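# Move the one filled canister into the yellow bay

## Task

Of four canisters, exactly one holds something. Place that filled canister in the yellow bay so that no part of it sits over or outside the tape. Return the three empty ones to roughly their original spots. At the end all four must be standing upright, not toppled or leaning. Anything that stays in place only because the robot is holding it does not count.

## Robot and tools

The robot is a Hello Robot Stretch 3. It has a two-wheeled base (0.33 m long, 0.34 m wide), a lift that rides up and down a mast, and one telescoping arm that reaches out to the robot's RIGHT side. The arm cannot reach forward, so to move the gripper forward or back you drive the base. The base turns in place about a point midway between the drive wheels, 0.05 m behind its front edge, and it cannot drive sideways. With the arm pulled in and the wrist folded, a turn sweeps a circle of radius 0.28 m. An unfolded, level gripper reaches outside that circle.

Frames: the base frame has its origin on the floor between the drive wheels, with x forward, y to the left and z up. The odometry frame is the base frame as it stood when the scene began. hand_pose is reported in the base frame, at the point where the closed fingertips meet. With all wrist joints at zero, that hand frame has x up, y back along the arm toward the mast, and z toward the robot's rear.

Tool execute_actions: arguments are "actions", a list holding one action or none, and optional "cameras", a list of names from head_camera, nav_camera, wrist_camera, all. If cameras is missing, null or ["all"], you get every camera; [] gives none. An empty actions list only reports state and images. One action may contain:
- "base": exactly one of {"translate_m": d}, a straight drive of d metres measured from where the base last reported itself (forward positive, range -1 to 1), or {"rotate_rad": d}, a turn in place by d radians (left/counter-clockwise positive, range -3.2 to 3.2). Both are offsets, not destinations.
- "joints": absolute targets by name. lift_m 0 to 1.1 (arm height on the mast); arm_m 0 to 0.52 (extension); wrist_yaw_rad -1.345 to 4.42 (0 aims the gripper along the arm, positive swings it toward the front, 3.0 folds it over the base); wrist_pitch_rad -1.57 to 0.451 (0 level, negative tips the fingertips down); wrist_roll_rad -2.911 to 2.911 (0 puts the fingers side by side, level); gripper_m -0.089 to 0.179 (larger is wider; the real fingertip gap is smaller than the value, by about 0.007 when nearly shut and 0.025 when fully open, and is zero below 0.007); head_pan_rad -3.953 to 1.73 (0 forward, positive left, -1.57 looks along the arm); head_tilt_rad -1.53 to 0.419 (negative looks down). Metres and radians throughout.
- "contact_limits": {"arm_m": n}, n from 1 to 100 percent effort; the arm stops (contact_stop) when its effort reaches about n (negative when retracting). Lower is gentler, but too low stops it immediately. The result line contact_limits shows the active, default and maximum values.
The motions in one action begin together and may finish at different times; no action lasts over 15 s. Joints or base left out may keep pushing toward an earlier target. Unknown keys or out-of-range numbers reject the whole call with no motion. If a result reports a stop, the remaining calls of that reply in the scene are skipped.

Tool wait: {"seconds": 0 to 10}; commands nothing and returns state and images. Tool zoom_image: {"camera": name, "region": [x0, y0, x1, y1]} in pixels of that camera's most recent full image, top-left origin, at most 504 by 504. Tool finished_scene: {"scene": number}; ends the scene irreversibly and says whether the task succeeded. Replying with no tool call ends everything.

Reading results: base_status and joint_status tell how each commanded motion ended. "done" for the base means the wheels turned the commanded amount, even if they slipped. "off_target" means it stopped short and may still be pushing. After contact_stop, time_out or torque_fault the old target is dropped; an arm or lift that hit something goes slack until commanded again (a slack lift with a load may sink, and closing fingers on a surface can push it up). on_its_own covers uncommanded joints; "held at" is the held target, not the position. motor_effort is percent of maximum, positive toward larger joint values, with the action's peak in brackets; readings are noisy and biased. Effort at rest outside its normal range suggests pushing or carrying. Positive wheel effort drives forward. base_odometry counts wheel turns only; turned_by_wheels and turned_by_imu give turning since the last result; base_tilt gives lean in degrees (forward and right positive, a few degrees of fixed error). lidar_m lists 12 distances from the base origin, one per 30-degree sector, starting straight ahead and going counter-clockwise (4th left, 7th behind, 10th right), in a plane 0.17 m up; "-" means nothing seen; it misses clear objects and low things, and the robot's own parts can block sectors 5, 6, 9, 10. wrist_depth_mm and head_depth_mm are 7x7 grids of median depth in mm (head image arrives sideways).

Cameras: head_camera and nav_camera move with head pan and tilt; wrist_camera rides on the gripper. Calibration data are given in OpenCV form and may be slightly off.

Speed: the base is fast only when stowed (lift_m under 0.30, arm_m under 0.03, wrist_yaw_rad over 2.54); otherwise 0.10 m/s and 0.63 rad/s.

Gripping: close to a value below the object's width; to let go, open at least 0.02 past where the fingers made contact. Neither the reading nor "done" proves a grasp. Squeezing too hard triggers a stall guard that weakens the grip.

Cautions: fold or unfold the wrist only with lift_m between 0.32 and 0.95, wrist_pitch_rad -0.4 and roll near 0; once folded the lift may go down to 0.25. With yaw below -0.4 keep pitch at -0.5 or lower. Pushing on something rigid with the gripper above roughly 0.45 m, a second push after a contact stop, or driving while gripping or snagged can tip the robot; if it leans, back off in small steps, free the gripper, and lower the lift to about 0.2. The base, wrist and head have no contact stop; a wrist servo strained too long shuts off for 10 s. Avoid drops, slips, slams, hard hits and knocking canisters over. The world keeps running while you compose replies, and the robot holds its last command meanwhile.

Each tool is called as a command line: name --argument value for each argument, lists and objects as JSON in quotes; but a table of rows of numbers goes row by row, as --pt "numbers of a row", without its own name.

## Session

execute_actions --actions '[]'

Scene clock: 0.00 s.
base_odometry: x=+0.000 y=+0.000 heading=+0.000 (m, m, rad; odometry frame)
turned_by_wheels: +0.000 (rad since the last result)
turned_by_imu: +0.000 (rad since the last result)
base_tilt: forward=+0.3 right=+0.4 (deg)
lidar_m: 2.10 1.17 2.06 0.90 0.86 1.68 1.66 0.78 0.79 1.78 1.17 1.14
head_depth_mm: 1831 2027 2006 1981 1984 1945 1923 / 1822 2048 2022 2024 1994 1993 1984 / 1839 2072 2050 2054 2014 2007 2010 / 1840 2111 2096 2086 2067 2044 2031 / 1825 2173 2132 2097 2105 2081 2086 / 1856 2197 2186 2149 2124 2105 2097 / 1848 2226 2203 2201 2168 2172 2133
base_status: not commanded
joint_positions: lift_m=+0.496 arm_m=-0.003 wrist_yaw_rad=+2.937 wrist_pitch_rad=-0.413 wrist_roll_rad=+0.015 gripper_m=+0.037 head_pan_rad=-0.010 head_tilt_rad=-0.004
joint_status: not commanded
motor_effort: left_wheel=+0 right_wheel=+0 lift_m=+32 arm_m=-1 wrist_yaw_rad=+0 wrist_pitch_rad=+5 wrist_roll_rad=+1 gripper_m=+0 head_pan_rad=+0 head_tilt_rad=+1 (%)
hand_pose: x=+0.0245 y=+0.0781 z=+0.5101 quat_wxyz=(+0.216, +0.708, +0.072, +0.669) (m; base frame)
wrist_depth_mm: - - - - - - - / 749 - - - - - - / 736 - - - - - 996 / 873 - - - - - - / 888 - 981 966 980 979 990 / 771 763 - 803 838 832 827 / 661 666 686 691 683 697 709
pictures: head_camera (sideways: a quarter turn clockwise sets it upright), nav_camera (sideways: a quarter turn counterclockwise sets it upright), wrist_camera
camera_calibration (this result's frames):
head_camera: T_world_to_cam=[[0.0438877, -0.0103603, -0.998983, 1.3186], [0.0248718, 0.999648, -0.00927449, 0.015138], [0.998727, -0.0244394, 0.0441299, -0.10409], [0, 0, 0, 1]] pos_world=[0.045711, -0.00401553, 1.32199]
nav_camera: T_world_to_cam=[[0.0642488, 0.00451388, 0.997924, -1.25844], [0.0384506, -0.999258, 0.00204437, 0.0432924], [0.997193, 0.0382394, -0.0643747, 0.0277471], [0, 0, 0, 1]] pos_world=[0.0515198, 0.0478797, 1.25753]
wrist_camera: T_world_to_cam=[[0.98511, -0.171721, 0.00838871, -0.0128748], [-0.0896353, -0.55462, -0.827262, 0.502876], [0.146711, 0.814192, -0.561754, 0.385521], [0, 0, 0, 1]] pos_world=[0.00119828, -0.0371937, 0.632686]
Images, in order (width x height): head_camera 896x504, nav_camera 672x504, wrist_camera 644x364.

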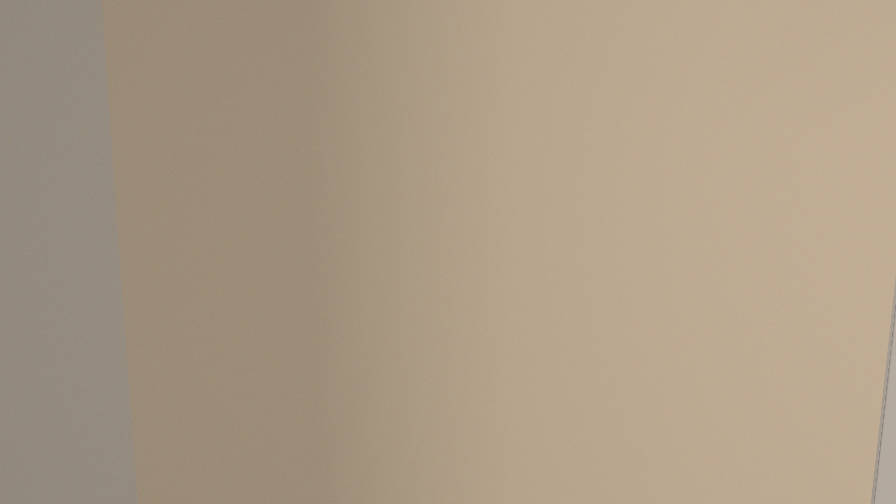

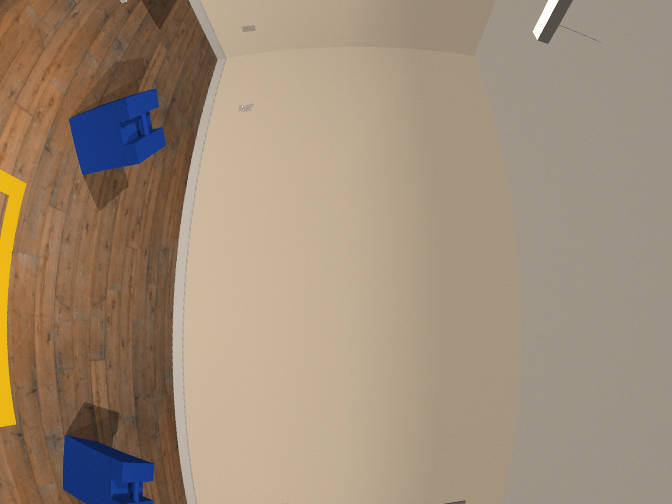

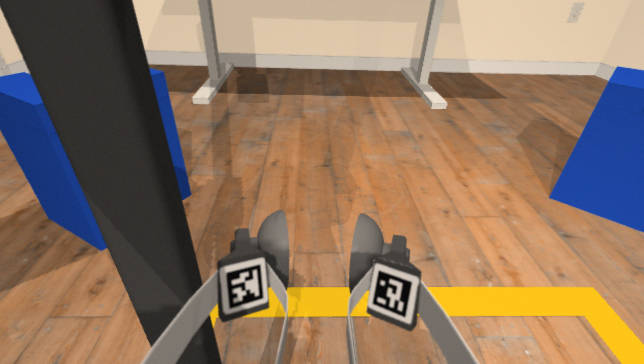

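execute_actions --actions '[{"joints":{"lift_m":0.27,"wrist_yaw_rad":3.0,"head_tilt_rad":-1.3,"head_pan_rad":0}}]' --cameras '["nav_camera"]'

execute_actions --actions '[{"joints":{"head_pan_rad":-3.1}}]' --cameras '["nav_camera"]'

Scene clock: 11.90 s.
base_odometry: x=+0.000 y=+0.000 heading=+0.000 (m, m, rad; odometry frame)
turned_by_wheels: +0.000 (rad since the last result)
turned_by_imu: -0.001 (rad since the last result)
base_tilt: forward=+0.3 right=+0.2 (deg)
lidar_m: 2.10 1.17 2.07 0.90 0.86 1.67 1.66 0.78 0.79 1.78 1.17 1.15
head_depth_mm: 1674 1553 1435 1336 1265 1191 1127 / 1668 1536 1443 1352 1247 1210 1120 / 1660 1547 1429 1343 1258 1210 - / 1664 1543 1422 1337 1262 1213 - / 1669 1523 1434 1338 1255 1209 - / 1655 1535 1419 1333 1252 1191 - / 1650 1515 1416 1338 1260 1184 1136
base_status: not commanded
joint_positions: lift_m=+0.270 arm_m=-0.003 wrist_yaw_rad=+2.998 wrist_pitch_rad=-0.414 wrist_roll_rad=+0.015 gripper_m=+0.037 head_pan_rad=-0.007 head_tilt_rad=-1.284
joint_status: all done
motor_effort: left_wheel=+0(0) right_wheel=+0(0) lift_m=+27(24) arm_m=-1(1) wrist_yaw_rad=+2(0) wrist_pitch_rad=+5(5) wrist_roll_rad=+1(1) gripper_m=-1(0) head_pan_rad=+3(0) head_tilt_rad=-5(28) (%)
hand_pose: x=+0.0109 y=+0.0804 z=+0.2838 quat_wxyz=(+0.195, +0.705, +0.094, +0.675) (m; base frame)
wrist_depth_mm: 632 - - - - - - / 710 - - - - - - / 830 - 973 978 - - 988 / 716 728 736 761 765 784 796 / 582 587 637 618 620 624 627 / 496 508 - 529 535 523 533 / - - - - 434 449 455
pictures: nav_camera (sideways: a quarter turn counterclockwise sets it upright)
camera_calibration (this result's frames):
nav_camera: T_world_to_cam=[[0.974451, -0.00138533, 0.224594, -0.256024], [0.00903425, -0.99893, -0.0453587, 0.105143], [0.224417, 0.0462288, -0.973396, 1.2149], [0, 0, 0, 1]] pos_world=[-0.024111, 0.0485127, 1.24485]
Images, in order (width x height): nav_camera 672x504.

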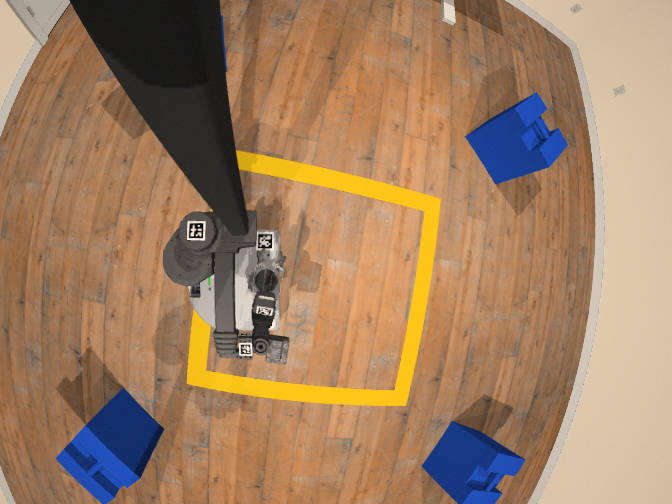

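Scene clock: 13.97 s.
base_odometry: x=+0.000 y=+0.000 heading=+0.000 (m, m, rad; odometry frame)
turned_by_wheels: +0.000 (rad since the last result)
turned_by_imu: +0.000 (rad since the last result)
base_tilt: forward=+0.2 right=+0.4 (deg)
lidar_m: 2.09 1.17 2.06 0.90 0.86 1.68 1.66 0.78 0.79 1.78 1.17 1.14
head_depth_mm: 1655 1540 1436 1345 1276 1176 1123 / 1662 1539 1443 1353 1285 1182 1117 / 1677 1536 1441 1355 - - 1125 / 1656 1532 1441 1345 - - 1122 / 1663 1534 1425 1339 1274 1162 1120 / 1647 1538 1418 1338 1268 1160 1117 / 1651 1538 1423 1340 1252 1182 1114
base_status: not commanded
joint_positions: lift_m=+0.270 arm_m=-0.003 wrist_yaw_rad=+2.998 wrist_pitch_rad=-0.414 wrist_roll_rad=+0.015 gripper_m=+0.037 head_pan_rad=-3.093 head_tilt_rad=-1.284
joint_status: all done
motor_effort: left_wheel=+0(0) right_wheel=+0(0) lift_m=+26(27) arm_m=-1(1) wrist_yaw_rad=+2(1) wrist_pitch_rad=+5(5) wrist_roll_rad=+1(1) gripper_m=-1(0) head_pan_rad=-3(45) head_tilt_rad=-5(5) (%)
hand_pose: x=+0.0109 y=+0.0804 z=+0.2838 quat_wxyz=(+0.195, +0.705, +0.094, +0.675) (m; base frame)
wrist_depth_mm: 634 - - - - - - / 694 - - - - - - / 821 - 974 990 - - 992 / 714 740 757 759 766 775 802 / 584 584 623 607 625 618 632 / 494 503 - 530 534 523 526 / - - - - 430 448 452
pictures: nav_camera (sideways: a quarter turn counterclockwise sets it upright)
camera_calibration (this result's frames):
nav_camera: T_world_to_cam=[[-0.973068, -0.0526781, 0.224417, -0.243913], [-0.0644294, 0.996891, -0.0453615, 0.105595], [-0.22133, -0.0585989, -0.973437, 1.21767], [0, 0, 0, 1]] pos_world=[0.0389662, -0.0467615, 1.24486]
Images, in order (width x height): nav_camera 672x504.

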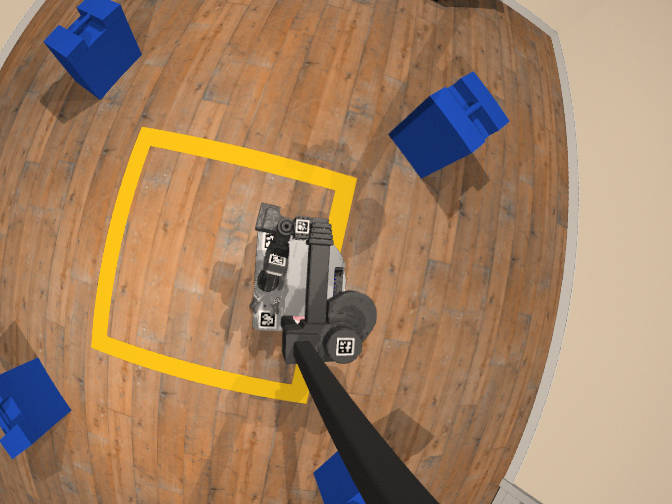

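execute_actions --actions '[{"base":{"rotate_rad":-2.4},"joints":{"head_pan_rad":0}}]' --cameras '["nav_camera"]'

execute_actions --actions '[{"base":{"translate_m":0.69}}]' --cameras '["nav_camera"]'

Scene clock: 25.93 s.
base_odometry: x=+0.000 y=+0.000 heading=-2.400 (m, m, rad; odometry frame)
turned_by_wheels: -2.400 (rad since the last result)
turned_by_imu: -2.423 (rad since the last result)
base_tilt: forward=+0.3 right=+0.3 (deg)
lidar_m: 0.78 1.78 1.80 1.15 2.10 1.19 1.17 2.06 0.80 0.78 1.66 1.68
head_depth_mm: 1663 1540 1430 1343 1262 1187 1127 / 1667 1529 1434 1343 1270 1203 1112 / 1677 1523 1425 1340 1260 1208 - / 1172 1113 1413 1340 1261 1209 - / 1195 1098 1400 1338 1259 1202 - / 1658 1530 1421 1331 1263 1193 - / 1650 1530 1419 1329 1250 1181 1132
base_status: done
joint_positions: lift_m=+0.270 arm_m=-0.003 wrist_yaw_rad=+2.999 wrist_pitch_rad=-0.414 wrist_roll_rad=+0.015 gripper_m=+0.037 head_pan_rad=-0.007 head_tilt_rad=-1.285
joint_status: all done
motor_effort: left_wheel=+3(14) right_wheel=-3(9) lift_m=+27(27) arm_m=-1(1) wrist_yaw_rad=+2(2) wrist_pitch_rad=+5(5) wrist_roll_rad=+1(1) gripper_m=-1(1) head_pan_rad=+4(44) head_tilt_rad=-5(5) (%)
hand_pose: x=+0.0108 y=+0.0804 z=+0.2838 quat_wxyz=(+0.195, +0.705, +0.094, +0.675) (m; base frame)
wrist_depth_mm: - - - - - - - / - - - - - - - / 939 - 957 - - - - / 711 727 737 752 771 786 805 / 592 583 626 608 628 635 639 / 497 508 - 528 536 520 530 / - - - - 433 448 457
pictures: nav_camera (sideways: a quarter turn counterclockwise sets it upright)
camera_calibration (this result's frames):
nav_camera: T_world_to_cam=[[0.974628, -0.00154272, 0.223826, -0.255025], [0.00883839, -0.998931, -0.045371, 0.105161], [0.223657, 0.0461981, -0.973572, 1.21513], [0, 0, 0, 1]] pos_world=[-0.0241482, 0.0485178, 1.24487]
Images, in order (width x height): nav_camera 672x504.

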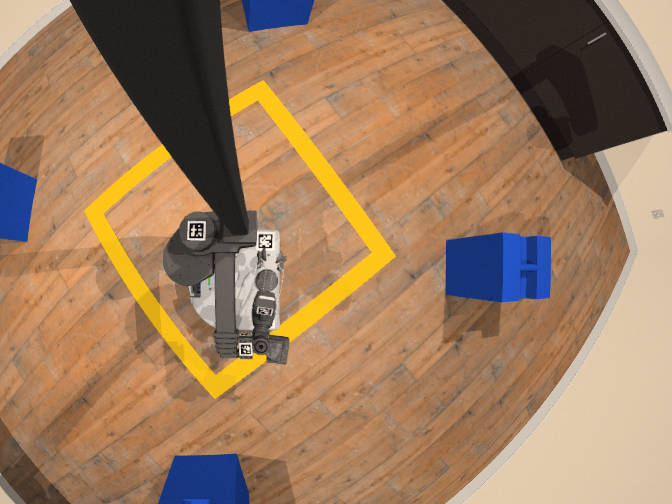

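Scene clock: 29.93 s.
base_odometry: x=-0.509 y=-0.466 heading=-2.400 (m, m, rad; odometry frame)
turned_by_wheels: +0.000 (rad since the last result)
turned_by_imu: +0.000 (rad since the last result)
base_tilt: forward=+0.3 right=+0.2 (deg)
lidar_m: - - 0.15 1.54 2.53 2.55 1.85 1.14 1.19 1.35 1.24 1.25
head_depth_mm: 1567 1554 1441 1345 1261 1188 1126 / 1640 1533 1438 1336 1260 1216 1114 / 1670 1534 1437 1337 1251 1211 - / 1665 1548 1431 938 877 1131 - / 1664 1543 1425 940 878 1159 - / 1655 1537 1429 1330 1247 1191 - / 1672 1529 1421 1334 1258 1175 1130
base_status: done
joint_positions: lift_m=+0.270 arm_m=-0.003 wrist_yaw_rad=+2.999 wrist_pitch_rad=-0.414 wrist_roll_rad=+0.015 gripper_m=+0.037 head_pan_rad=-0.007 head_tilt_rad=-1.285
joint_status: not commanded
motor_effort: left_wheel=+3(13) right_wheel=-3(5) lift_m=+27(27) arm_m=-1(1) wrist_yaw_rad=+1(1) wrist_pitch_rad=+5(5) wrist_roll_rad=+1(1) gripper_m=+0(1) head_pan_rad=+4(4) head_tilt_rad=-4(5) (%)
hand_pose: x=+0.0107 y=+0.0804 z=+0.2838 quat_wxyz=(+0.195, +0.705, +0.094, +0.675) (m; base frame)
wrist_depth_mm: - - - - - 162 158 / - - - - - 143 102 / 933 - 996 998 910 145 103 / 716 713 744 751 247 146 104 / 585 593 633 607 229 147 104 / 495 508 - 526 213 149 105 / - - - - 292 150 106
pictures: nav_camera (sideways: a quarter turn counterclockwise sets it upright)
camera_calibration (this result's frames):
nav_camera: T_world_to_cam=[[0.97468, -0.00153786, 0.223598, -0.254729], [0.00883314, -0.998931, -0.0453747, 0.105165], [0.223429, 0.0462009, -0.973625, 1.2152], [0, 0, 0, 1]] pos_world=[-0.0241618, 0.0485178, 1.24488]
Images, in order (width x height): nav_camera 672x504.

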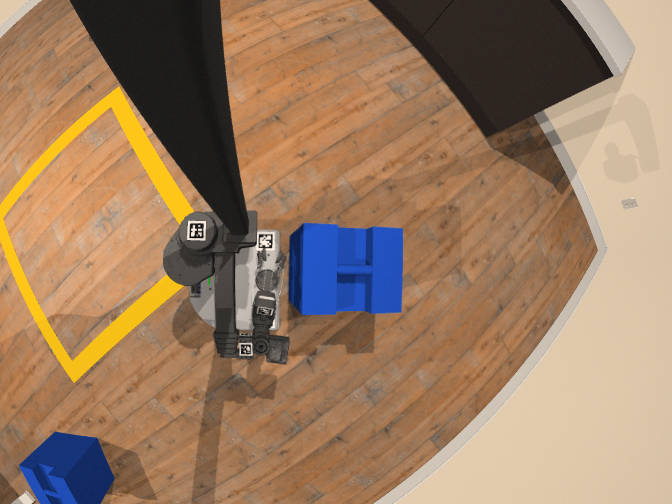

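Flat face, nearly touching. Nudge.

execute_actions --actions '[{"base":{"translate_m":0.07}}]' --cameras '["nav_camera"]'

Scene clock: 35.13 s.
base_odometry: x=-0.560 y=-0.513 heading=-2.400 (m, m, rad; odometry frame)
turned_by_wheels: +0.000 (rad since the last result)
turned_by_imu: +0.000 (rad since the last result)
base_tilt: forward=+0.2 right=+0.3 (deg)
lidar_m: - - 0.15 1.48 1.44 2.59 1.92 1.20 1.28 1.30 1.21 -
head_depth_mm: 1507 1534 1434 1352 1265 1189 1134 / 1631 1537 1441 1340 1271 1214 1122 / 1668 1545 1435 1334 1252 1205 - / 1674 1535 1431 1335 931 846 - / 1665 1537 1418 931 930 840 - / 1657 1535 1428 1337 1246 1171 - / 1638 1523 1432 1335 1259 1184 1129
base_status: done
joint_positions: lift_m=+0.270 arm_m=-0.003 wrist_yaw_rad=+3.009 wrist_pitch_rad=-0.415 wrist_roll_rad=+0.015 gripper_m=+0.037 head_pan_rad=-0.007 head_tilt_rad=-1.285
joint_status: not commanded
motor_effort: left_wheel=+4(13) right_wheel=-2(6) lift_m=+28(27) arm_m=-1(1) wrist_yaw_rad=-8(11) wrist_pitch_rad=+5(6) wrist_roll_rad=+1(1) gripper_m=+2(2) head_pan_rad=+4(4) head_tilt_rad=-5(5) (%)
hand_pose: x=+0.0085 y=+0.0806 z=+0.2835 quat_wxyz=(+0.192, +0.705, +0.098, +0.676) (m; base frame)
wrist_depth_mm: - - - - 169 147 155 / - - - - 144 90 81 / 946 - 979 995 146 85 63 / 715 731 748 760 148 86 61 / 582 587 621 605 137 87 61 / 494 511 - 526 126 87 62 / - - - - 173 88 62
pictures: nav_camera (sideways: a quarter turn counterclockwise sets it upright)
camera_calibration (this result's frames):
nav_camera: T_world_to_cam=[[0.974698, -0.001527, 0.22352, -0.254626], [0.00884073, -0.998931, -0.0453759, 0.105167], [0.22335, 0.0462039, -0.973643, 1.21523], [0, 0, 0, 1]] pos_world=[-0.0241669, 0.0485175, 1.24488]
Images, in order (width x height): nav_camera 672x504.

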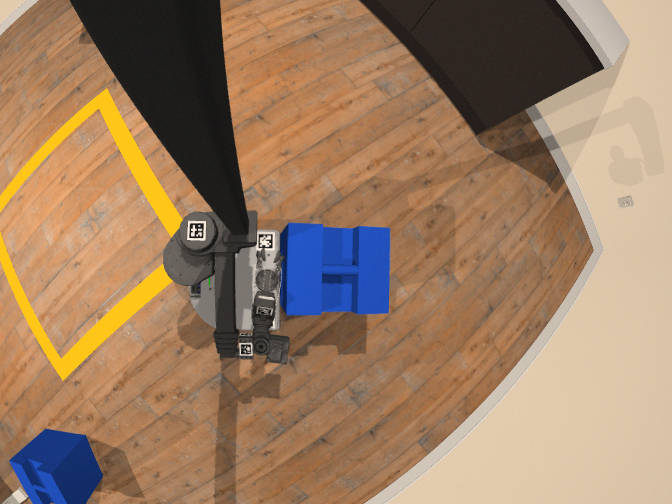

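execute_actions --actions '[{"base":{"translate_m":0.04}}]' --cameras '[]'

Scene clock: 41.70 s.
base_odometry: x=-0.590 y=-0.541 heading=-2.400 (m, m, rad; odometry frame)
turned_by_wheels: +0.000 (rad since the last result)
turned_by_imu: +0.000 (rad since the last result)
base_tilt: forward=+0.2 right=+0.3 (deg)
lidar_m: - - 0.15 1.44 1.45 2.62 1.97 1.23 1.33 1.28 1.19 -
head_depth_mm: 1475 1548 1436 1336 1265 1190 1126 / 1603 1534 1440 1345 1264 1211 1112 / 1663 1534 1439 1334 1249 1201 - / 1657 1536 1443 1340 919 841 - / 1662 1544 1434 932 927 841 - / 1656 1539 1434 1337 1240 1177 - / 1638 1534 1429 1334 1250 1182 1133
base_status: done
joint_positions: lift_m=+0.270 arm_m=-0.003 wrist_yaw_rad=+3.009 wrist_pitch_rad=-0.415 wrist_roll_rad=+0.015 gripper_m=+0.037 head_pan_rad=-0.007 head_tilt_rad=-1.285
joint_status: not commanded
motor_effort: left_wheel=+4(14) right_wheel=-2(5) lift_m=+27(27) arm_m=-1(1) wrist_yaw_rad=-9(9) wrist_pitch_rad=+5(5) wrist_roll_rad=+1(1) gripper_m=+2(3) head_pan_rad=+4(4) head_tilt_rad=-5(5) (%)
hand_pose: x=+0.0084 y=+0.0806 z=+0.2835 quat_wxyz=(+0.192, +0.705, +0.098, +0.676) (m; base frame)
wrist_depth_mm: - - - - 169 147 155 / - - - - 146 90 80 / 922 - 986 994 147 86 63 / 716 716 742 748 149 86 61 / 585 586 622 602 137 86 61 / 493 513 - 526 125 87 61 / - - - - 174 88 61
pictures: none
No camera images: the call's "cameras" was empty. Leave "cameras" out to get every camera's image.

execute_actions --actions '[{"base":{"translate_m":-0.8}}]' --cameras '[]'

execute_actions --actions '[{"base":{"rotate_rad":-1.68}}]' --cameras '[]'

execute_actions --actions '[{"base":{"translate_m":0.6}}]' --cameras '["nav_camera"]'

Scene clock: 63.23 s.
base_odometry: x=+0.000 y=+0.000 heading=-2.399 (m, m, rad; odometry frame)
turned_by_wheels: +0.000 (rad since the last result)
turned_by_imu: -0.002 (rad since the last result)
base_tilt: forward=+0.3 right=+0.3 (deg)
lidar_m: 0.85 1.78 1.79 1.14 2.10 1.19 1.17 2.07 0.80 0.78 1.66 1.68
head_depth_mm: 1681 1542 1444 1343 1266 1186 1126 / 1667 1536 1437 1347 1258 1220 1118 / 1649 1531 1431 1347 1252 1207 - / 1182 1202 1417 1343 1260 1207 - / 1181 1204 1417 1333 1259 1216 - / 1658 1539 1434 1340 1252 1193 - / 1663 1525 1423 1327 1259 1183 1133
base_status: done
joint_positions: lift_m=+0.270 arm_m=-0.003 wrist_yaw_rad=+3.001 wrist_pitch_rad=-0.415 wrist_roll_rad=+0.015 gripper_m=+0.037 head_pan_rad=-0.007 head_tilt_rad=-1.285
joint_status: not commanded
motor_effort: left_wheel=+2(7) right_wheel=-2(9) lift_m=+27(27) arm_m=-2(1) wrist_yaw_rad=-1(9) wrist_pitch_rad=+5(6) wrist_roll_rad=+1(1) gripper_m=+0(2) head_pan_rad=+4(4) head_tilt_rad=-5(4) (%)
hand_pose: x=+0.0103 y=+0.0803 z=+0.2835 quat_wxyz=(+0.195, +0.705, +0.096, +0.675) (m; base frame)
wrist_depth_mm: - - - - - - - / - - - - - - - / 936 - 965 - - - - / 727 708 743 754 768 789 792 / 582 592 631 604 618 619 640 / 495 514 - 522 532 519 528 / - - - - 434 448 453
pictures: none
No camera images: the call's "cameras" was empty. Leave "cameras" out to get every camera's image.

Scene clock: 65.60 s.
base_odometry: x=+0.000 y=+0.000 heading=+2.204 (m, m, rad; odometry frame)
turned_by_wheels: -1.680 (rad since the last result)
turned_by_imu: -1.693 (rad since the last result)
base_tilt: forward=+0.2 right=+0.3 (deg)
lidar_m: 0.78 1.66 1.66 0.85 0.87 1.78 1.15 2.11 2.11 1.17 2.06 0.84
head_depth_mm: 1671 1512 1441 1354 1268 1185 1126 / 1216 1173 1428 1336 1262 1209 1116 / 1665 1136 1410 1338 1258 1199 - / 1651 1497 1430 1339 1254 1217 - / 1658 1525 1425 1338 1254 1210 - / 1645 1533 1426 1341 1254 1194 - / 1655 1532 1424 1331 1253 1178 1134
base_status: done
joint_positions: lift_m=+0.270 arm_m=-0.003 wrist_yaw_rad=+3.001 wrist_pitch_rad=-0.415 wrist_roll_rad=+0.015 gripper_m=+0.037 head_pan_rad=-0.007 head_tilt_rad=-1.285
joint_status: not commanded
motor_effort: left_wheel=+3(15) right_wheel=-2(8) lift_m=+27(27) arm_m=-2(1) wrist_yaw_rad=-1(1) wrist_pitch_rad=+5(5) wrist_roll_rad=+1(1) gripper_m=+0(1) head_pan_rad=+3(4) head_tilt_rad=-5(5) (%)
hand_pose: x=+0.0103 y=+0.0803 z=+0.2835 quat_wxyz=(+0.195, +0.705, +0.096, +0.675) (m; base frame)
wrist_depth_mm: - - 822 - - - - / - - 867 - - - - / 936 - 925 979 - - - / 720 713 739 758 771 785 790 / 585 592 625 608 624 631 640 / 497 513 - 521 531 523 525 / - - - - 431 450 452
pictures: none
No camera images: the call's "cameras" was empty. Leave "cameras" out to get every camera's image.

Scene clock: 69.23 s.
base_odometry: x=-0.355 y=+0.484 heading=+2.204 (m, m, rad; odometry frame)
turned_by_wheels: +0.000 (rad since the last result)
turned_by_imu: +0.000 (rad since the last result)
base_tilt: forward=+0.2 right=+0.3 (deg)
lidar_m: 0.25 1.23 1.23 1.45 1.07 1.18 1.74 2.54 1.32 1.91 0.29 0.19
head_depth_mm: 1681 1546 1445 938 1233 1187 1129 / 1659 1536 1427 977 1115 1210 1114 / 1668 1540 1438 937 966 1199 - / 1656 1541 1425 1320 1241 1208 - / 1614 1532 1427 1341 1260 1209 - / 1548 1530 1434 1329 1253 1200 - / 1426 1539 1427 1330 1243 1177 1134
base_status: done
joint_positions: lift_m=+0.270 arm_m=-0.003 wrist_yaw_rad=+3.001 wrist_pitch_rad=-0.415 wrist_roll_rad=+0.015 gripper_m=+0.037 head_pan_rad=-0.007 head_tilt_rad=-1.285
joint_status: not commanded
motor_effort: left_wheel=+2(13) right_wheel=-2(7) lift_m=+27(28) arm_m=-2(2) wrist_yaw_rad=-1(1) wrist_pitch_rad=+5(5) wrist_roll_rad=+1(1) gripper_m=+0(0) head_pan_rad=+4(4) head_tilt_rad=-5(4) (%)
hand_pose: x=+0.0103 y=+0.0803 z=+0.2835 quat_wxyz=(+0.195, +0.705, +0.095, +0.675) (m; base frame)
wrist_depth_mm: 902 - - - - - 958 / 932 - - - - - - / 880 - 966 988 - - 987 / 730 710 741 754 774 784 802 / 586 593 625 611 615 624 635 / 491 511 - 522 539 521 521 / - - - - 427 450 454
pictures: nav_camera (sideways: a quarter turn counterclockwise sets it upright)
camera_calibration (this result's frames):
nav_camera: T_world_to_cam=[[0.974717, -0.00126323, 0.223437, -0.254519], [0.00910736, -0.998928, -0.0453773, 0.105167], [0.223255, 0.0462649, -0.973661, 1.21525], [0, 0, 0, 1]] pos_world=[-0.0241849, 0.0485093, 1.24489]
Images, in order (width x height): nav_camera 672x504.

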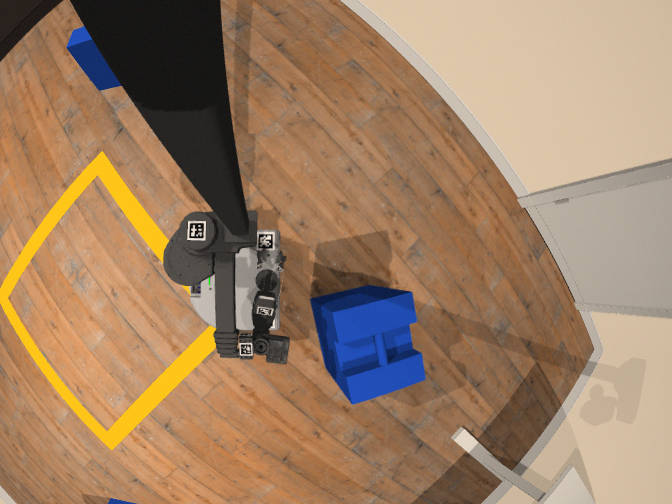

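execute_actions --actions '[{"base":{"rotate_rad":-0.45}}]' --cameras '[]'

execute_actions --actions '[{"base":{"translate_m":0.16}}]' --cameras '["nav_camera"]'

Scene clock: 76.73 s.
base_odometry: x=-0.355 y=+0.484 heading=+1.754 (m, m, rad; odometry frame)
turned_by_wheels: -0.450 (rad since the last result)
turned_by_imu: -0.455 (rad since the last result)
base_tilt: forward=+0.3 right=+0.3 (deg)
lidar_m: 0.19 0.29 1.23 1.23 1.52 1.05 2.21 1.74 2.54 1.32 1.90 0.26
head_depth_mm: 1645 1551 1441 1350 1267 1181 1128 / 1659 1542 1431 1323 1257 1205 1113 / 1661 1534 1427 971 1244 1211 - / 1663 1541 1440 945 1207 1209 - / 1659 1525 1431 940 1242 1208 - / 1647 1542 1440 1334 1255 1193 - / 1641 1530 1430 1333 1244 1182 1135
base_status: done
joint_positions: lift_m=+0.270 arm_m=-0.003 wrist_yaw_rad=+3.001 wrist_pitch_rad=-0.415 wrist_roll_rad=+0.015 gripper_m=+0.037 head_pan_rad=-0.006 head_tilt_rad=-1.285
joint_status: not commanded
motor_effort: left_wheel=+2(10) right_wheel=-2(7) lift_m=+28(27) arm_m=-2(2) wrist_yaw_rad=+0(0) wrist_pitch_rad=+5(5) wrist_roll_rad=+1(1) gripper_m=-1(1) head_pan_rad=+4(3) head_tilt_rad=-5(5) (%)
hand_pose: x=+0.0103 y=+0.0803 z=+0.2835 quat_wxyz=(+0.195, +0.705, +0.095, +0.675) (m; base frame)
wrist_depth_mm: - - - - - - - / - - - - - - - / 919 - 967 988 - - - / 721 710 735 753 770 776 792 / 585 585 623 610 623 626 636 / 493 509 - 525 539 520 528 / - - - - 430 449 422
pictures: none
No camera images: the call's "cameras" was empty. Leave "cameras" out to get every camera's image.

Scene clock: 78.80 s.
base_odometry: x=-0.384 y=+0.641 heading=+1.754 (m, m, rad; odometry frame)
turned_by_wheels: +0.000 (rad since the last result)
turned_by_imu: +0.000 (rad since the last result)
base_tilt: forward=+0.3 right=+0.3 (deg)
lidar_m: - 0.16 1.17 1.18 1.45 1.19 2.37 1.87 1.45 1.34 1.82 0.15
head_depth_mm: 1626 1535 1439 1349 1268 1191 1129 / 1673 1520 1433 1335 1237 1209 1116 / 1650 1537 1431 933 929 1210 - / 1665 1553 1430 981 883 940 - / 1647 1547 1425 1334 889 1212 - / 1656 1539 1426 1335 1258 1192 - / 1654 1519 1437 1329 1250 1188 1138
base_status: done
joint_positions: lift_m=+0.270 arm_m=-0.003 wrist_yaw_rad=+3.001 wrist_pitch_rad=-0.415 wrist_roll_rad=+0.015 gripper_m=+0.037 head_pan_rad=-0.006 head_tilt_rad=-1.285
joint_status: not commanded
motor_effort: left_wheel=+2(13) right_wheel=-3(6) lift_m=+28(27) arm_m=-2(2) wrist_yaw_rad=-1(1) wrist_pitch_rad=+5(5) wrist_roll_rad=+1(1) gripper_m=+0(1) head_pan_rad=+4(3) head_tilt_rad=-5(5) (%)
hand_pose: x=+0.0103 y=+0.0803 z=+0.2835 quat_wxyz=(+0.195, +0.705, +0.095, +0.675) (m; base frame)
wrist_depth_mm: - - - - - - 977 / - - - - - - - / 938 - 981 983 - - 926 / 716 712 750 755 772 785 59 / 582 587 627 607 625 623 62 / 492 512 - 530 537 501 65 / - - - - 431 84 69
pictures: nav_camera (sideways: a quarter turn counterclockwise sets it upright)
camera_calibration (this result's frames):
nav_camera: T_world_to_cam=[[0.974721, -0.00115776, 0.223422, -0.2545], [0.00921478, -0.998927, -0.0453775, 0.105167], [0.223235, 0.0462892, -0.973665, 1.21526], [0, 0, 0, 1]] pos_world=[-0.024191, 0.048506, 1.24489]
Images, in order (width x height): nav_camera 672x504.

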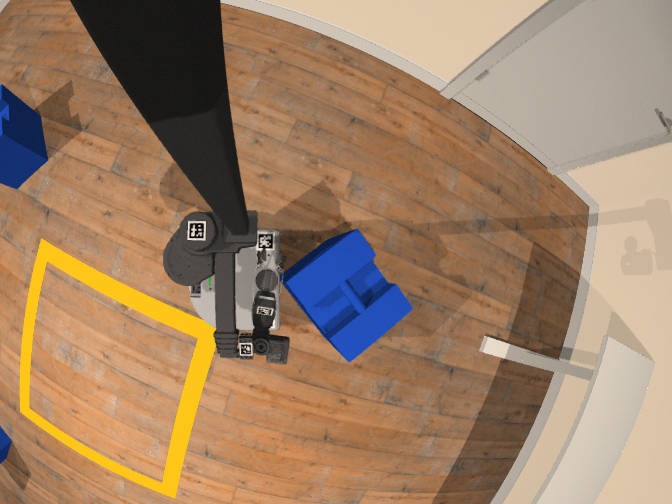

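execute_actions --actions '[{"base":{"translate_m":0.07}}]' --cameras '["nav_camera"]'

Scene clock: 90.60 s.
base_odometry: x=-0.397 y=+0.710 heading=+1.754 (m, m, rad; odometry frame)
turned_by_wheels: +0.000 (rad since the last result)
turned_by_imu: +0.000 (rad since the last result)
base_tilt: forward=+0.3 right=+0.3 (deg)
lidar_m: - 0.16 1.15 1.16 1.41 1.26 2.43 1.93 1.41 1.35 0.26 0.16
head_depth_mm: 1633 1544 1433 1335 1263 1190 1126 / 1671 1522 1435 1338 1242 1206 1116 / 1651 1544 1434 933 931 1210 - / 1652 1529 1432 990 881 916 - / 1662 1540 1427 1333 896 1208 - / 1652 1529 1423 1341 1251 1192 - / 1661 1526 1422 1332 1249 1180 1132
base_status: done
joint_positions: lift_m=+0.270 arm_m=-0.003 wrist_yaw_rad=+3.001 wrist_pitch_rad=-0.415 wrist_roll_rad=+0.015 gripper_m=+0.037 head_pan_rad=-0.006 head_tilt_rad=-1.285
joint_status: not commanded
motor_effort: left_wheel=+2(12) right_wheel=-2(5) lift_m=+27(27) arm_m=-2(2) wrist_yaw_rad=-1(0) wrist_pitch_rad=+5(5) wrist_roll_rad=+1(1) gripper_m=-1(0) head_pan_rad=+4(4) head_tilt_rad=-5(5) (%)
hand_pose: x=+0.0103 y=+0.0803 z=+0.2835 quat_wxyz=(+0.195, +0.705, +0.095, +0.675) (m; base frame)
wrist_depth_mm: - - - - - - 964 / - - - - - - - / 928 - 969 987 - - 929 / 715 708 749 755 759 779 59 / 590 583 622 604 627 624 62 / 493 510 - 523 538 503 65 / - - - - 435 84 68
pictures: nav_camera (sideways: a quarter turn counterclockwise sets it upright)
camera_calibration (this result's frames):
nav_camera: T_world_to_cam=[[0.974722, -0.00115777, 0.223418, -0.254494], [0.00921457, -0.998927, -0.0453776, 0.105167], [0.223231, 0.0462892, -0.973666, 1.21526], [0, 0, 0, 1]] pos_world=[-0.0241912, 0.048506, 1.24489]
Images, in order (width x height): nav_camera 672x504.

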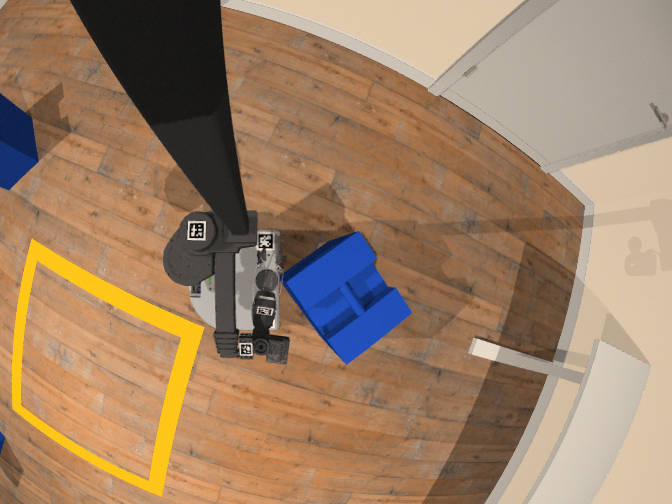

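execute_actions --actions '[{"base":{"translate_m":-0.15}}]' --cameras '[]'

execute_actions --actions '[{"base":{"rotate_rad":-1.68}}]' --cameras '[]'

execute_actions --actions '[{"base":{"translate_m":1.0}}]' --cameras '["nav_camera"]'

Scene clock: 105.97 s.
base_odometry: x=-0.370 y=+0.563 heading=+1.754 (m, m, rad; odometry frame)
turned_by_wheels: +0.000 (rad since the last result)
turned_by_imu: -0.001 (rad since the last result)
base_tilt: forward=+0.3 right=+0.4 (deg)
lidar_m: 0.20 0.32 1.20 1.20 1.48 1.12 2.28 1.80 2.57 1.33 1.86 0.26
head_depth_mm: 1651 1551 1436 1342 1263 1188 1121 / 1670 1534 1439 1322 1262 1210 1117 / 1668 1546 1429 973 1256 1214 - / 1657 1538 1427 942 1237 1225 - / 1655 1528 1431 953 1246 1208 - / 1654 1528 1428 1335 1260 1198 - / 1656 1532 1426 1335 1254 1178 1131
base_status: done
joint_positions: lift_m=+0.270 arm_m=-0.003 wrist_yaw_rad=+3.001 wrist_pitch_rad=-0.415 wrist_roll_rad=+0.015 gripper_m=+0.037 head_pan_rad=-0.006 head_tilt_rad=-1.286
joint_status: not commanded
motor_effort: left_wheel=+2(10) right_wheel=-3(10) lift_m=+27(28) arm_m=-2(2) wrist_yaw_rad=-1(1) wrist_pitch_rad=+5(5) wrist_roll_rad=+1(1) gripper_m=-1(1) head_pan_rad=+4(4) head_tilt_rad=-5(5) (%)
hand_pose: x=+0.0103 y=+0.0803 z=+0.2835 quat_wxyz=(+0.195, +0.705, +0.095, +0.675) (m; base frame)
wrist_depth_mm: - - - - - - - / - - - - - - - / 916 - 973 1000 - - - / 715 707 743 758 769 786 799 / 583 588 629 606 620 626 633 / 491 514 - 528 536 523 531 / - - - - 430 452 438
pictures: none
No camera images: the call's "cameras" was empty. Leave "cameras" out to get every camera's image.

Scene clock: 108.23 s.
base_odometry: x=-0.370 y=+0.563 heading=+0.074 (m, m, rad; odometry frame)
turned_by_wheels: -1.680 (rad since the last result)
turned_by_imu: -1.693 (rad since the last result)
base_tilt: forward=+0.3 right=+0.3 (deg)
lidar_m: 1.33 1.85 0.30 0.20 0.25 1.20 1.20 1.38 1.12 1.21 1.81 2.58
head_depth_mm: 1663 1547 1424 1344 1262 1196 1124 / 1660 1545 1445 1349 1269 1208 1118 / 1613 1538 1432 1345 1258 1201 - / 1544 1542 1431 1346 1258 1209 - / 1656 1539 1420 1341 1262 1206 - / 1640 1534 1426 1339 1258 1188 - / 1658 1532 1423 1340 1255 837 906
base_status: done
joint_positions: lift_m=+0.270 arm_m=-0.003 wrist_yaw_rad=+3.001 wrist_pitch_rad=-0.415 wrist_roll_rad=+0.015 gripper_m=+0.037 head_pan_rad=-0.006 head_tilt_rad=-1.286
joint_status: not commanded
motor_effort: left_wheel=+2(15) right_wheel=-2(8) lift_m=+28(27) arm_m=-2(2) wrist_yaw_rad=+0(0) wrist_pitch_rad=+5(5) wrist_roll_rad=+1(1) gripper_m=+0(1) head_pan_rad=+3(3) head_tilt_rad=-5(5) (%)
hand_pose: x=+0.0103 y=+0.0803 z=+0.2835 quat_wxyz=(+0.195, +0.705, +0.095, +0.675) (m; base frame)
wrist_depth_mm: - - 225 272 381 - - / - - 245 297 432 - - / 942 - 267 326 897 - - / 721 716 295 362 698 782 802 / 588 585 321 411 619 631 638 / 490 512 - 477 536 520 534 / - - - - 429 447 454
pictures: none
No camera images: the call's "cameras" was empty. Leave "cameras" out to get every camera's image.

Scene clock: 113.33 s.
base_odometry: x=+0.628 y=+0.637 heading=+0.074 (m, m, rad; odometry frame)
turned_by_wheels: +0.000 (rad since the last result)
turned_by_imu: +0.001 (rad since the last result)
base_tilt: forward=+0.2 right=+0.2 (deg)
lidar_m: 0.32 1.85 1.22 1.63 1.89 0.90 1.00 1.75 2.52 1.41 1.85 0.41
head_depth_mm: 1622 1540 1444 1360 1266 1188 1123 / 1644 1547 1433 1332 1261 1205 1110 / 1649 1532 1009 1136 1263 1209 - / 1661 1530 1058 960 1259 1209 - / 1665 1532 1111 1308 1260 1203 - / 1664 1529 1427 1340 1262 1197 - / 1657 1530 1439 1329 1254 1185 1140
base_status: done
joint_positions: lift_m=+0.270 arm_m=-0.003 wrist_yaw_rad=+3.001 wrist_pitch_rad=-0.415 wrist_roll_rad=+0.015 gripper_m=+0.037 head_pan_rad=-0.006 head_tilt_rad=-1.286
joint_status: not commanded
motor_effort: left_wheel=+2(12) right_wheel=-2(7) lift_m=+27(27) arm_m=-2(2) wrist_yaw_rad=+0(0) wrist_pitch_rad=+5(6) wrist_roll_rad=+1(1) gripper_m=+0(0) head_pan_rad=+3(4) head_tilt_rad=-5(5) (%)
hand_pose: x=+0.0103 y=+0.0803 z=+0.2835 quat_wxyz=(+0.195, +0.705, +0.095, +0.675) (m; base frame)
wrist_depth_mm: - - - - - - - / - - - - - - - / 933 - 965 997 990 - - / 709 705 740 751 768 778 786 / 589 586 623 605 610 621 636 / 493 510 - 527 532 520 525 / - - - - 432 451 451
pictures: nav_camera (sideways: a quarter turn counterclockwise sets it upright)
camera_calibration (this result's frames):
nav_camera: T_world_to_cam=[[0.974744, -0.00109826, 0.223323, -0.25437], [0.00927125, -0.998927, -0.0453791, 0.105168], [0.223133, 0.0463035, -0.973688, 1.21529], [0, 0, 0, 1]] pos_world=[-0.0241998, 0.0485042, 1.24489]
Images, in order (width x height): nav_camera 672x504.

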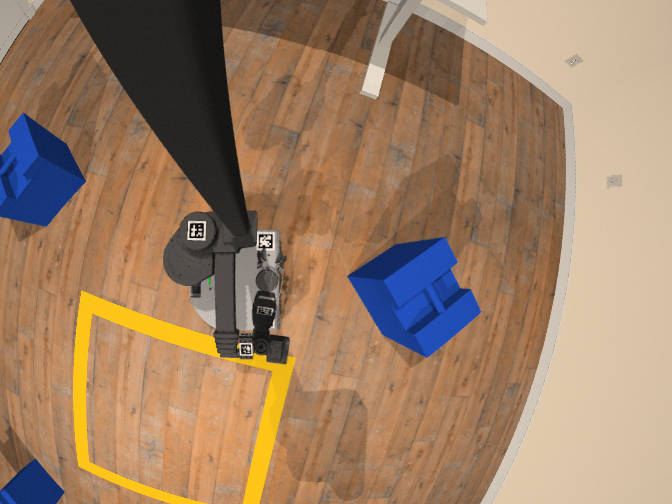

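Corner at 0.32 ahead; contact after ~0.2.

execute_actions --actions '[{"base":{"translate_m":0.27}}]' --cameras '["nav_camera"]'

Scene clock: 120.97 s.
base_odometry: x=+0.897 y=+0.657 heading=+0.074 (m, m, rad; odometry frame)
turned_by_wheels: +0.000 (rad since the last result)
turned_by_imu: +0.000 (rad since the last result)
base_tilt: forward=+0.3 right=+0.4 (deg)
lidar_m: - 0.15 1.56 1.13 1.81 1.15 1.21 1.96 2.58 1.41 0.22 0.15
head_depth_mm: 1432 1555 1439 1351 1263 1183 1127 / 1472 1542 1442 1348 1230 1202 1112 / 1513 1543 1432 937 933 1205 - / 1550 1536 1437 1319 884 1003 - / 1620 1534 1439 1336 896 1203 - / 1593 1537 1420 1339 1260 1193 - / 1622 1539 1431 1330 1253 1185 1134
base_status: done
joint_positions: lift_m=+0.270 arm_m=-0.003 wrist_yaw_rad=+3.001 wrist_pitch_rad=-0.415 wrist_roll_rad=+0.015 gripper_m=+0.037 head_pan_rad=-0.006 head_tilt_rad=-1.286
joint_status: not commanded
motor_effort: left_wheel=+2(13) right_wheel=-2(6) lift_m=+27(27) arm_m=-2(2) wrist_yaw_rad=+0(0) wrist_pitch_rad=+5(5) wrist_roll_rad=+1(1) gripper_m=+0(1) head_pan_rad=+4(4) head_tilt_rad=-5(4) (%)
hand_pose: x=+0.0103 y=+0.0803 z=+0.2835 quat_wxyz=(+0.195, +0.705, +0.095, +0.675) (m; base frame)
wrist_depth_mm: - - - - - - - / - - - - - - - / 924 - 960 964 - - 63 / 715 709 736 745 769 781 62 / 588 589 625 615 618 620 65 / 488 512 - 525 530 486 68 / - - - - 429 89 72
pictures: nav_camera (sideways: a quarter turn counterclockwise sets it upright)
camera_calibration (this result's frames):
nav_camera: T_world_to_cam=[[0.974744, -0.00109821, 0.223323, -0.25437], [0.0092713, -0.998927, -0.0453791, 0.105168], [0.223133, 0.0463035, -0.973688, 1.21529], [0, 0, 0, 1]] pos_world=[-0.0241998, 0.0485042, 1.24489]
Images, in order (width x height): nav_camera 672x504.

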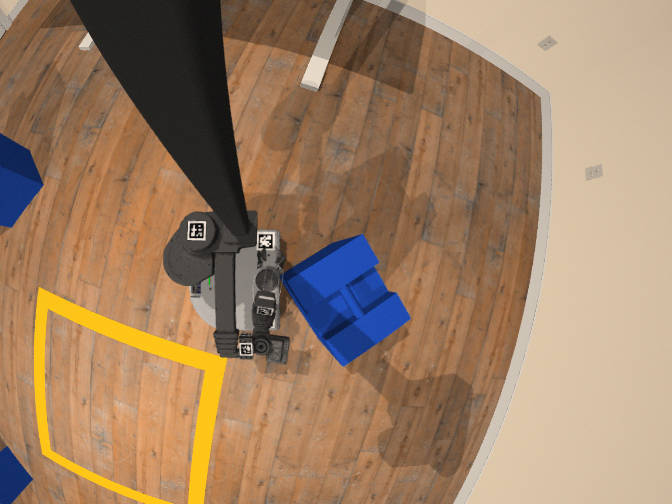

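execute_actions --actions '[{"base":{"translate_m":0.04}}]' --cameras '[]'

Scene clock: 127.10 s.
base_odometry: x=+0.937 y=+0.660 heading=+0.075 (m, m, rad; odometry frame)
turned_by_wheels: +0.000 (rad since the last result)
turned_by_imu: +0.000 (rad since the last result)
base_tilt: forward=+0.3 right=+0.3 (deg)
lidar_m: - 0.16 1.55 1.12 1.80 1.19 1.24 2.00 2.60 1.41 0.19 0.15
head_depth_mm: 1385 1540 1444 1346 1259 1193 1127 / 1427 1541 1438 1342 1231 1207 1111 / 1476 1537 1441 931 933 1202 - / 1534 1538 1427 1345 883 893 - / 1563 1535 1432 1335 903 1208 - / 1595 1533 1436 1330 1253 1186 - / 1616 1520 1431 1339 1251 1184 1131
base_status: done
joint_positions: lift_m=+0.270 arm_m=-0.003 wrist_yaw_rad=+3.001 wrist_pitch_rad=-0.415 wrist_roll_rad=+0.015 gripper_m=+0.037 head_pan_rad=-0.006 head_tilt_rad=-1.286
joint_status: not commanded
motor_effort: left_wheel=+4(21) right_wheel=-1(9) lift_m=+27(27) arm_m=-2(2) wrist_yaw_rad=+0(0) wrist_pitch_rad=+5(5) wrist_roll_rad=+1(1) gripper_m=+0(1) head_pan_rad=+4(3) head_tilt_rad=-4(5) (%)
hand_pose: x=+0.0103 y=+0.0803 z=+0.2835 quat_wxyz=(+0.195, +0.705, +0.095, +0.675) (m; base frame)
wrist_depth_mm: - - - - - - - / - - - - - - - / 939 - 975 963 - - 59 / 722 713 738 751 764 775 60 / 583 590 621 603 618 597 63 / 489 512 - 527 535 82 66 / - - - - 432 86 69
pictures: none
No camera images: the call's "cameras" was empty. Leave "cameras" out to get every camera's image.

execute_actions --actions '[{"base":{"translate_m":-0.3}}]' --cameras '[]'

execute_actions --actions '[{"base":{"rotate_rad":-1.08}}]' --cameras '[]'

execute_actions --actions '[{"base":{"translate_m":1.0}}]' --cameras '[]'

execute_actions --actions '[{"base":{"translate_m":0.45},"joints":{"head_pan_rad":-1.3}}]' --cameras '["nav_camera"]'

Scene clock: 149.70 s.
base_odometry: x=+0.638 y=+0.638 heading=+0.075 (m, m, rad; odometry frame)
turned_by_wheels: +0.000 (rad since the last result)
turned_by_imu: -0.001 (rad since the last result)
base_tilt: forward=+0.3 right=+0.3 (deg)
lidar_m: 0.35 1.84 1.21 1.63 1.89 0.91 1.01 1.76 2.52 1.41 1.84 0.44
head_depth_mm: 1628 1539 1443 1351 1264 1195 1127 / 1645 1546 1409 1325 1260 1208 1115 / 1658 1541 1019 1218 1252 1206 - / 1673 1539 1046 1027 1247 1206 - / 1658 1525 1050 1316 1253 1207 - / 1662 1526 1429 1330 1252 1200 - / 1645 1533 1426 1331 1250 1182 1137
base_status: done
joint_positions: lift_m=+0.270 arm_m=-0.003 wrist_yaw_rad=+3.001 wrist_pitch_rad=-0.415 wrist_roll_rad=+0.015 gripper_m=+0.037 head_pan_rad=-0.006 head_tilt_rad=-1.286
joint_status: not commanded
motor_effort: left_wheel=+2(8) right_wheel=-2(9) lift_m=+27(28) arm_m=-2(2) wrist_yaw_rad=-1(0) wrist_pitch_rad=+5(5) wrist_roll_rad=+1(1) gripper_m=+0(0) head_pan_rad=+4(3) head_tilt_rad=-5(4) (%)
hand_pose: x=+0.0103 y=+0.0803 z=+0.2835 quat_wxyz=(+0.195, +0.705, +0.095, +0.675) (m; base frame)
wrist_depth_mm: - - - - - - - / - - - - - - - / 914 - 983 987 - - - / 709 705 741 752 761 779 789 / 586 594 631 607 618 622 633 / 494 509 - 525 529 520 529 / - - - - 430 448 452
pictures: none
No camera images: the call's "cameras" was empty. Leave "cameras" out to get every camera's image.

Scene clock: 151.70 s.
base_odometry: x=+0.637 y=+0.638 heading=-1.005 (m, m, rad; odometry frame)
turned_by_wheels: -1.080 (rad since the last result)
turned_by_imu: -1.090 (rad since the last result)
base_tilt: forward=+0.2 right=+0.4 (deg)
lidar_m: 1.88 0.45 0.35 0.57 1.21 1.63 1.58 0.91 0.99 1.76 1.78 1.41
head_depth_mm: 1592 1546 1428 1349 1263 1193 1119 / 1669 1556 1431 1341 1262 1208 1114 / 1656 1534 1435 1336 1259 1209 - / 1665 1541 1427 1338 1260 1206 - / 1657 1534 1434 1340 1255 1207 - / 1652 1534 1428 1339 1252 1191 - / 1660 1532 1426 1061 1132 1177 1135
base_status: done
joint_positions: lift_m=+0.270 arm_m=-0.003 wrist_yaw_rad=+3.001 wrist_pitch_rad=-0.415 wrist_roll_rad=+0.015 gripper_m=+0.037 head_pan_rad=-0.006 head_tilt_rad=-1.286
joint_status: not commanded
motor_effort: left_wheel=+2(14) right_wheel=-2(8) lift_m=+28(27) arm_m=-2(2) wrist_yaw_rad=-1(1) wrist_pitch_rad=+5(5) wrist_roll_rad=+1(1) gripper_m=-1(1) head_pan_rad=+3(4) head_tilt_rad=-4(4) (%)
hand_pose: x=+0.0103 y=+0.0803 z=+0.2835 quat_wxyz=(+0.195, +0.705, +0.095, +0.675) (m; base frame)
wrist_depth_mm: - - - - 378 363 388 / - - - - 388 389 410 / 878 - 974 963 428 431 467 / 727 703 742 746 466 482 752 / 587 595 626 612 514 552 625 / 495 511 - 525 542 518 531 / - - - - 431 446 454
pictures: none
No camera images: the call's "cameras" was empty. Leave "cameras" out to get every camera's image.

Scene clock: 156.80 s.
base_odometry: x=+1.173 y=-0.207 heading=-1.005 (m, m, rad; odometry frame)
turned_by_wheels: +0.000 (rad since the last result)
turned_by_imu: +0.001 (rad since the last result)
base_tilt: forward=+0.3 right=+0.3 (deg)
lidar_m: 1.07 0.91 0.91 1.03 1.73 0.64 2.57 1.82 1.78 1.92 0.63 0.67
head_depth_mm: 1686 1554 1433 1330 1267 1185 1132 / 1673 1544 1429 1328 1268 1207 1117 / 1636 1542 1437 1335 1260 1205 - / 1492 1543 1432 1341 1258 1206 - / 1343 1513 1431 1344 1258 1206 - / 1188 1432 1430 1329 1257 1196 - / 1082 1276 1409 1337 1256 1180 1133
base_status: done
joint_positions: lift_m=+0.270 arm_m=-0.003 wrist_yaw_rad=+3.001 wrist_pitch_rad=-0.415 wrist_roll_rad=+0.015 gripper_m=+0.037 head_pan_rad=-0.006 head_tilt_rad=-1.286
joint_status: not commanded
motor_effort: left_wheel=+2(12) right_wheel=-2(5) lift_m=+28(28) arm_m=-2(2) wrist_yaw_rad=+0(0) wrist_pitch_rad=+5(5) wrist_roll_rad=+1(1) gripper_m=+0(1) head_pan_rad=+4(4) head_tilt_rad=-5(5) (%)
hand_pose: x=+0.0103 y=+0.0803 z=+0.2835 quat_wxyz=(+0.195, +0.705, +0.095, +0.675) (m; base frame)
wrist_depth_mm: - - - - 913 794 700 / - - - - 987 852 736 / 932 - 967 980 956 889 784 / 721 704 742 752 770 787 771 / 591 588 619 607 621 619 635 / 495 517 - 525 532 523 533 / - - - - 430 449 451
pictures: none
No camera images: the call's "cameras" was empty. Leave "cameras" out to get every camera's image.

Scene clock: 160.03 s.
base_odometry: x=+1.415 y=-0.587 heading=-1.005 (m, m, rad; odometry frame)
turned_by_wheels: +0.000 (rad since the last result)
turned_by_imu: +0.000 (rad since the last result)
base_tilt: forward=+0.3 right=+0.2 (deg)
lidar_m: 0.70 0.60 0.60 0.68 1.14 1.06 1.24 2.25 0.58 0.46 1.47 1.27
head_depth_mm: 1673 1545 1415 1334 1261 1182 1138 / 1677 1072 1008 1305 1270 1204 - / 1673 1546 1009 1303 1278 - - / 1670 1546 1401 1321 1271 - - / 1648 1526 1434 1337 1254 1186 1110 / 1645 1522 1431 1326 1256 1183 1119 / 1607 1532 1434 1330 1252 1188 1118
base_status: done
joint_positions: lift_m=+0.270 arm_m=-0.003 wrist_yaw_rad=+3.001 wrist_pitch_rad=-0.415 wrist_roll_rad=+0.015 gripper_m=+0.037 head_pan_rad=-1.294 head_tilt_rad=-1.286
joint_status: all done
motor_effort: left_wheel=+2(12) right_wheel=-2(5) lift_m=+28(27) arm_m=-2(2) wrist_yaw_rad=-1(0) wrist_pitch_rad=+5(5) wrist_roll_rad=+1(1) gripper_m=-1(0) head_pan_rad=-3(44) head_tilt_rad=-4(4) (%)
hand_pose: x=+0.0103 y=+0.0803 z=+0.2835 quat_wxyz=(+0.195, +0.705, +0.095, +0.675) (m; base frame)
wrist_depth_mm: - - 889 706 609 531 465 / - - 969 783 654 558 488 / 920 - 954 837 688 597 518 / 716 712 740 760 710 630 547 / 582 594 626 605 618 616 566 / 492 511 - 523 531 525 525 / - - - - 431 448 454
pictures: nav_camera (sideways: a quarter turn counterclockwise sets it upright)
camera_calibration (this result's frames):
nav_camera: T_world_to_cam=[[0.271518, -0.936234, 0.223036, -0.249707], [-0.956493, -0.288205, -0.0453837, 0.111066], [0.10677, -0.20101, -0.973753, 1.21608], [0, 0, 0, 1]] pos_world=[0.0441926, 0.0426699, 1.2449]
Images, in order (width x height): nav_camera 672x504.

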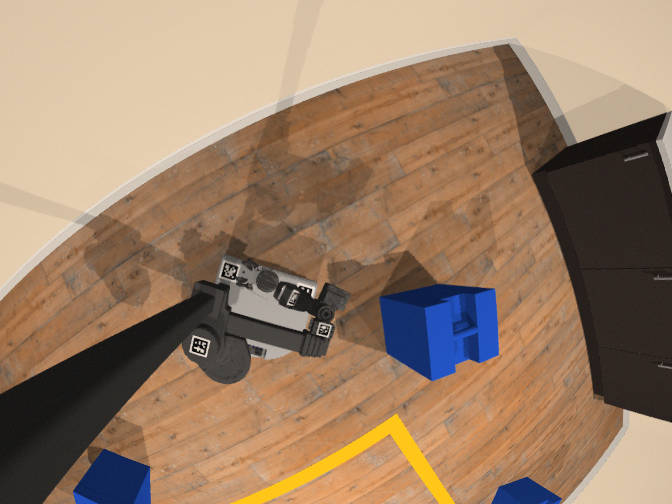

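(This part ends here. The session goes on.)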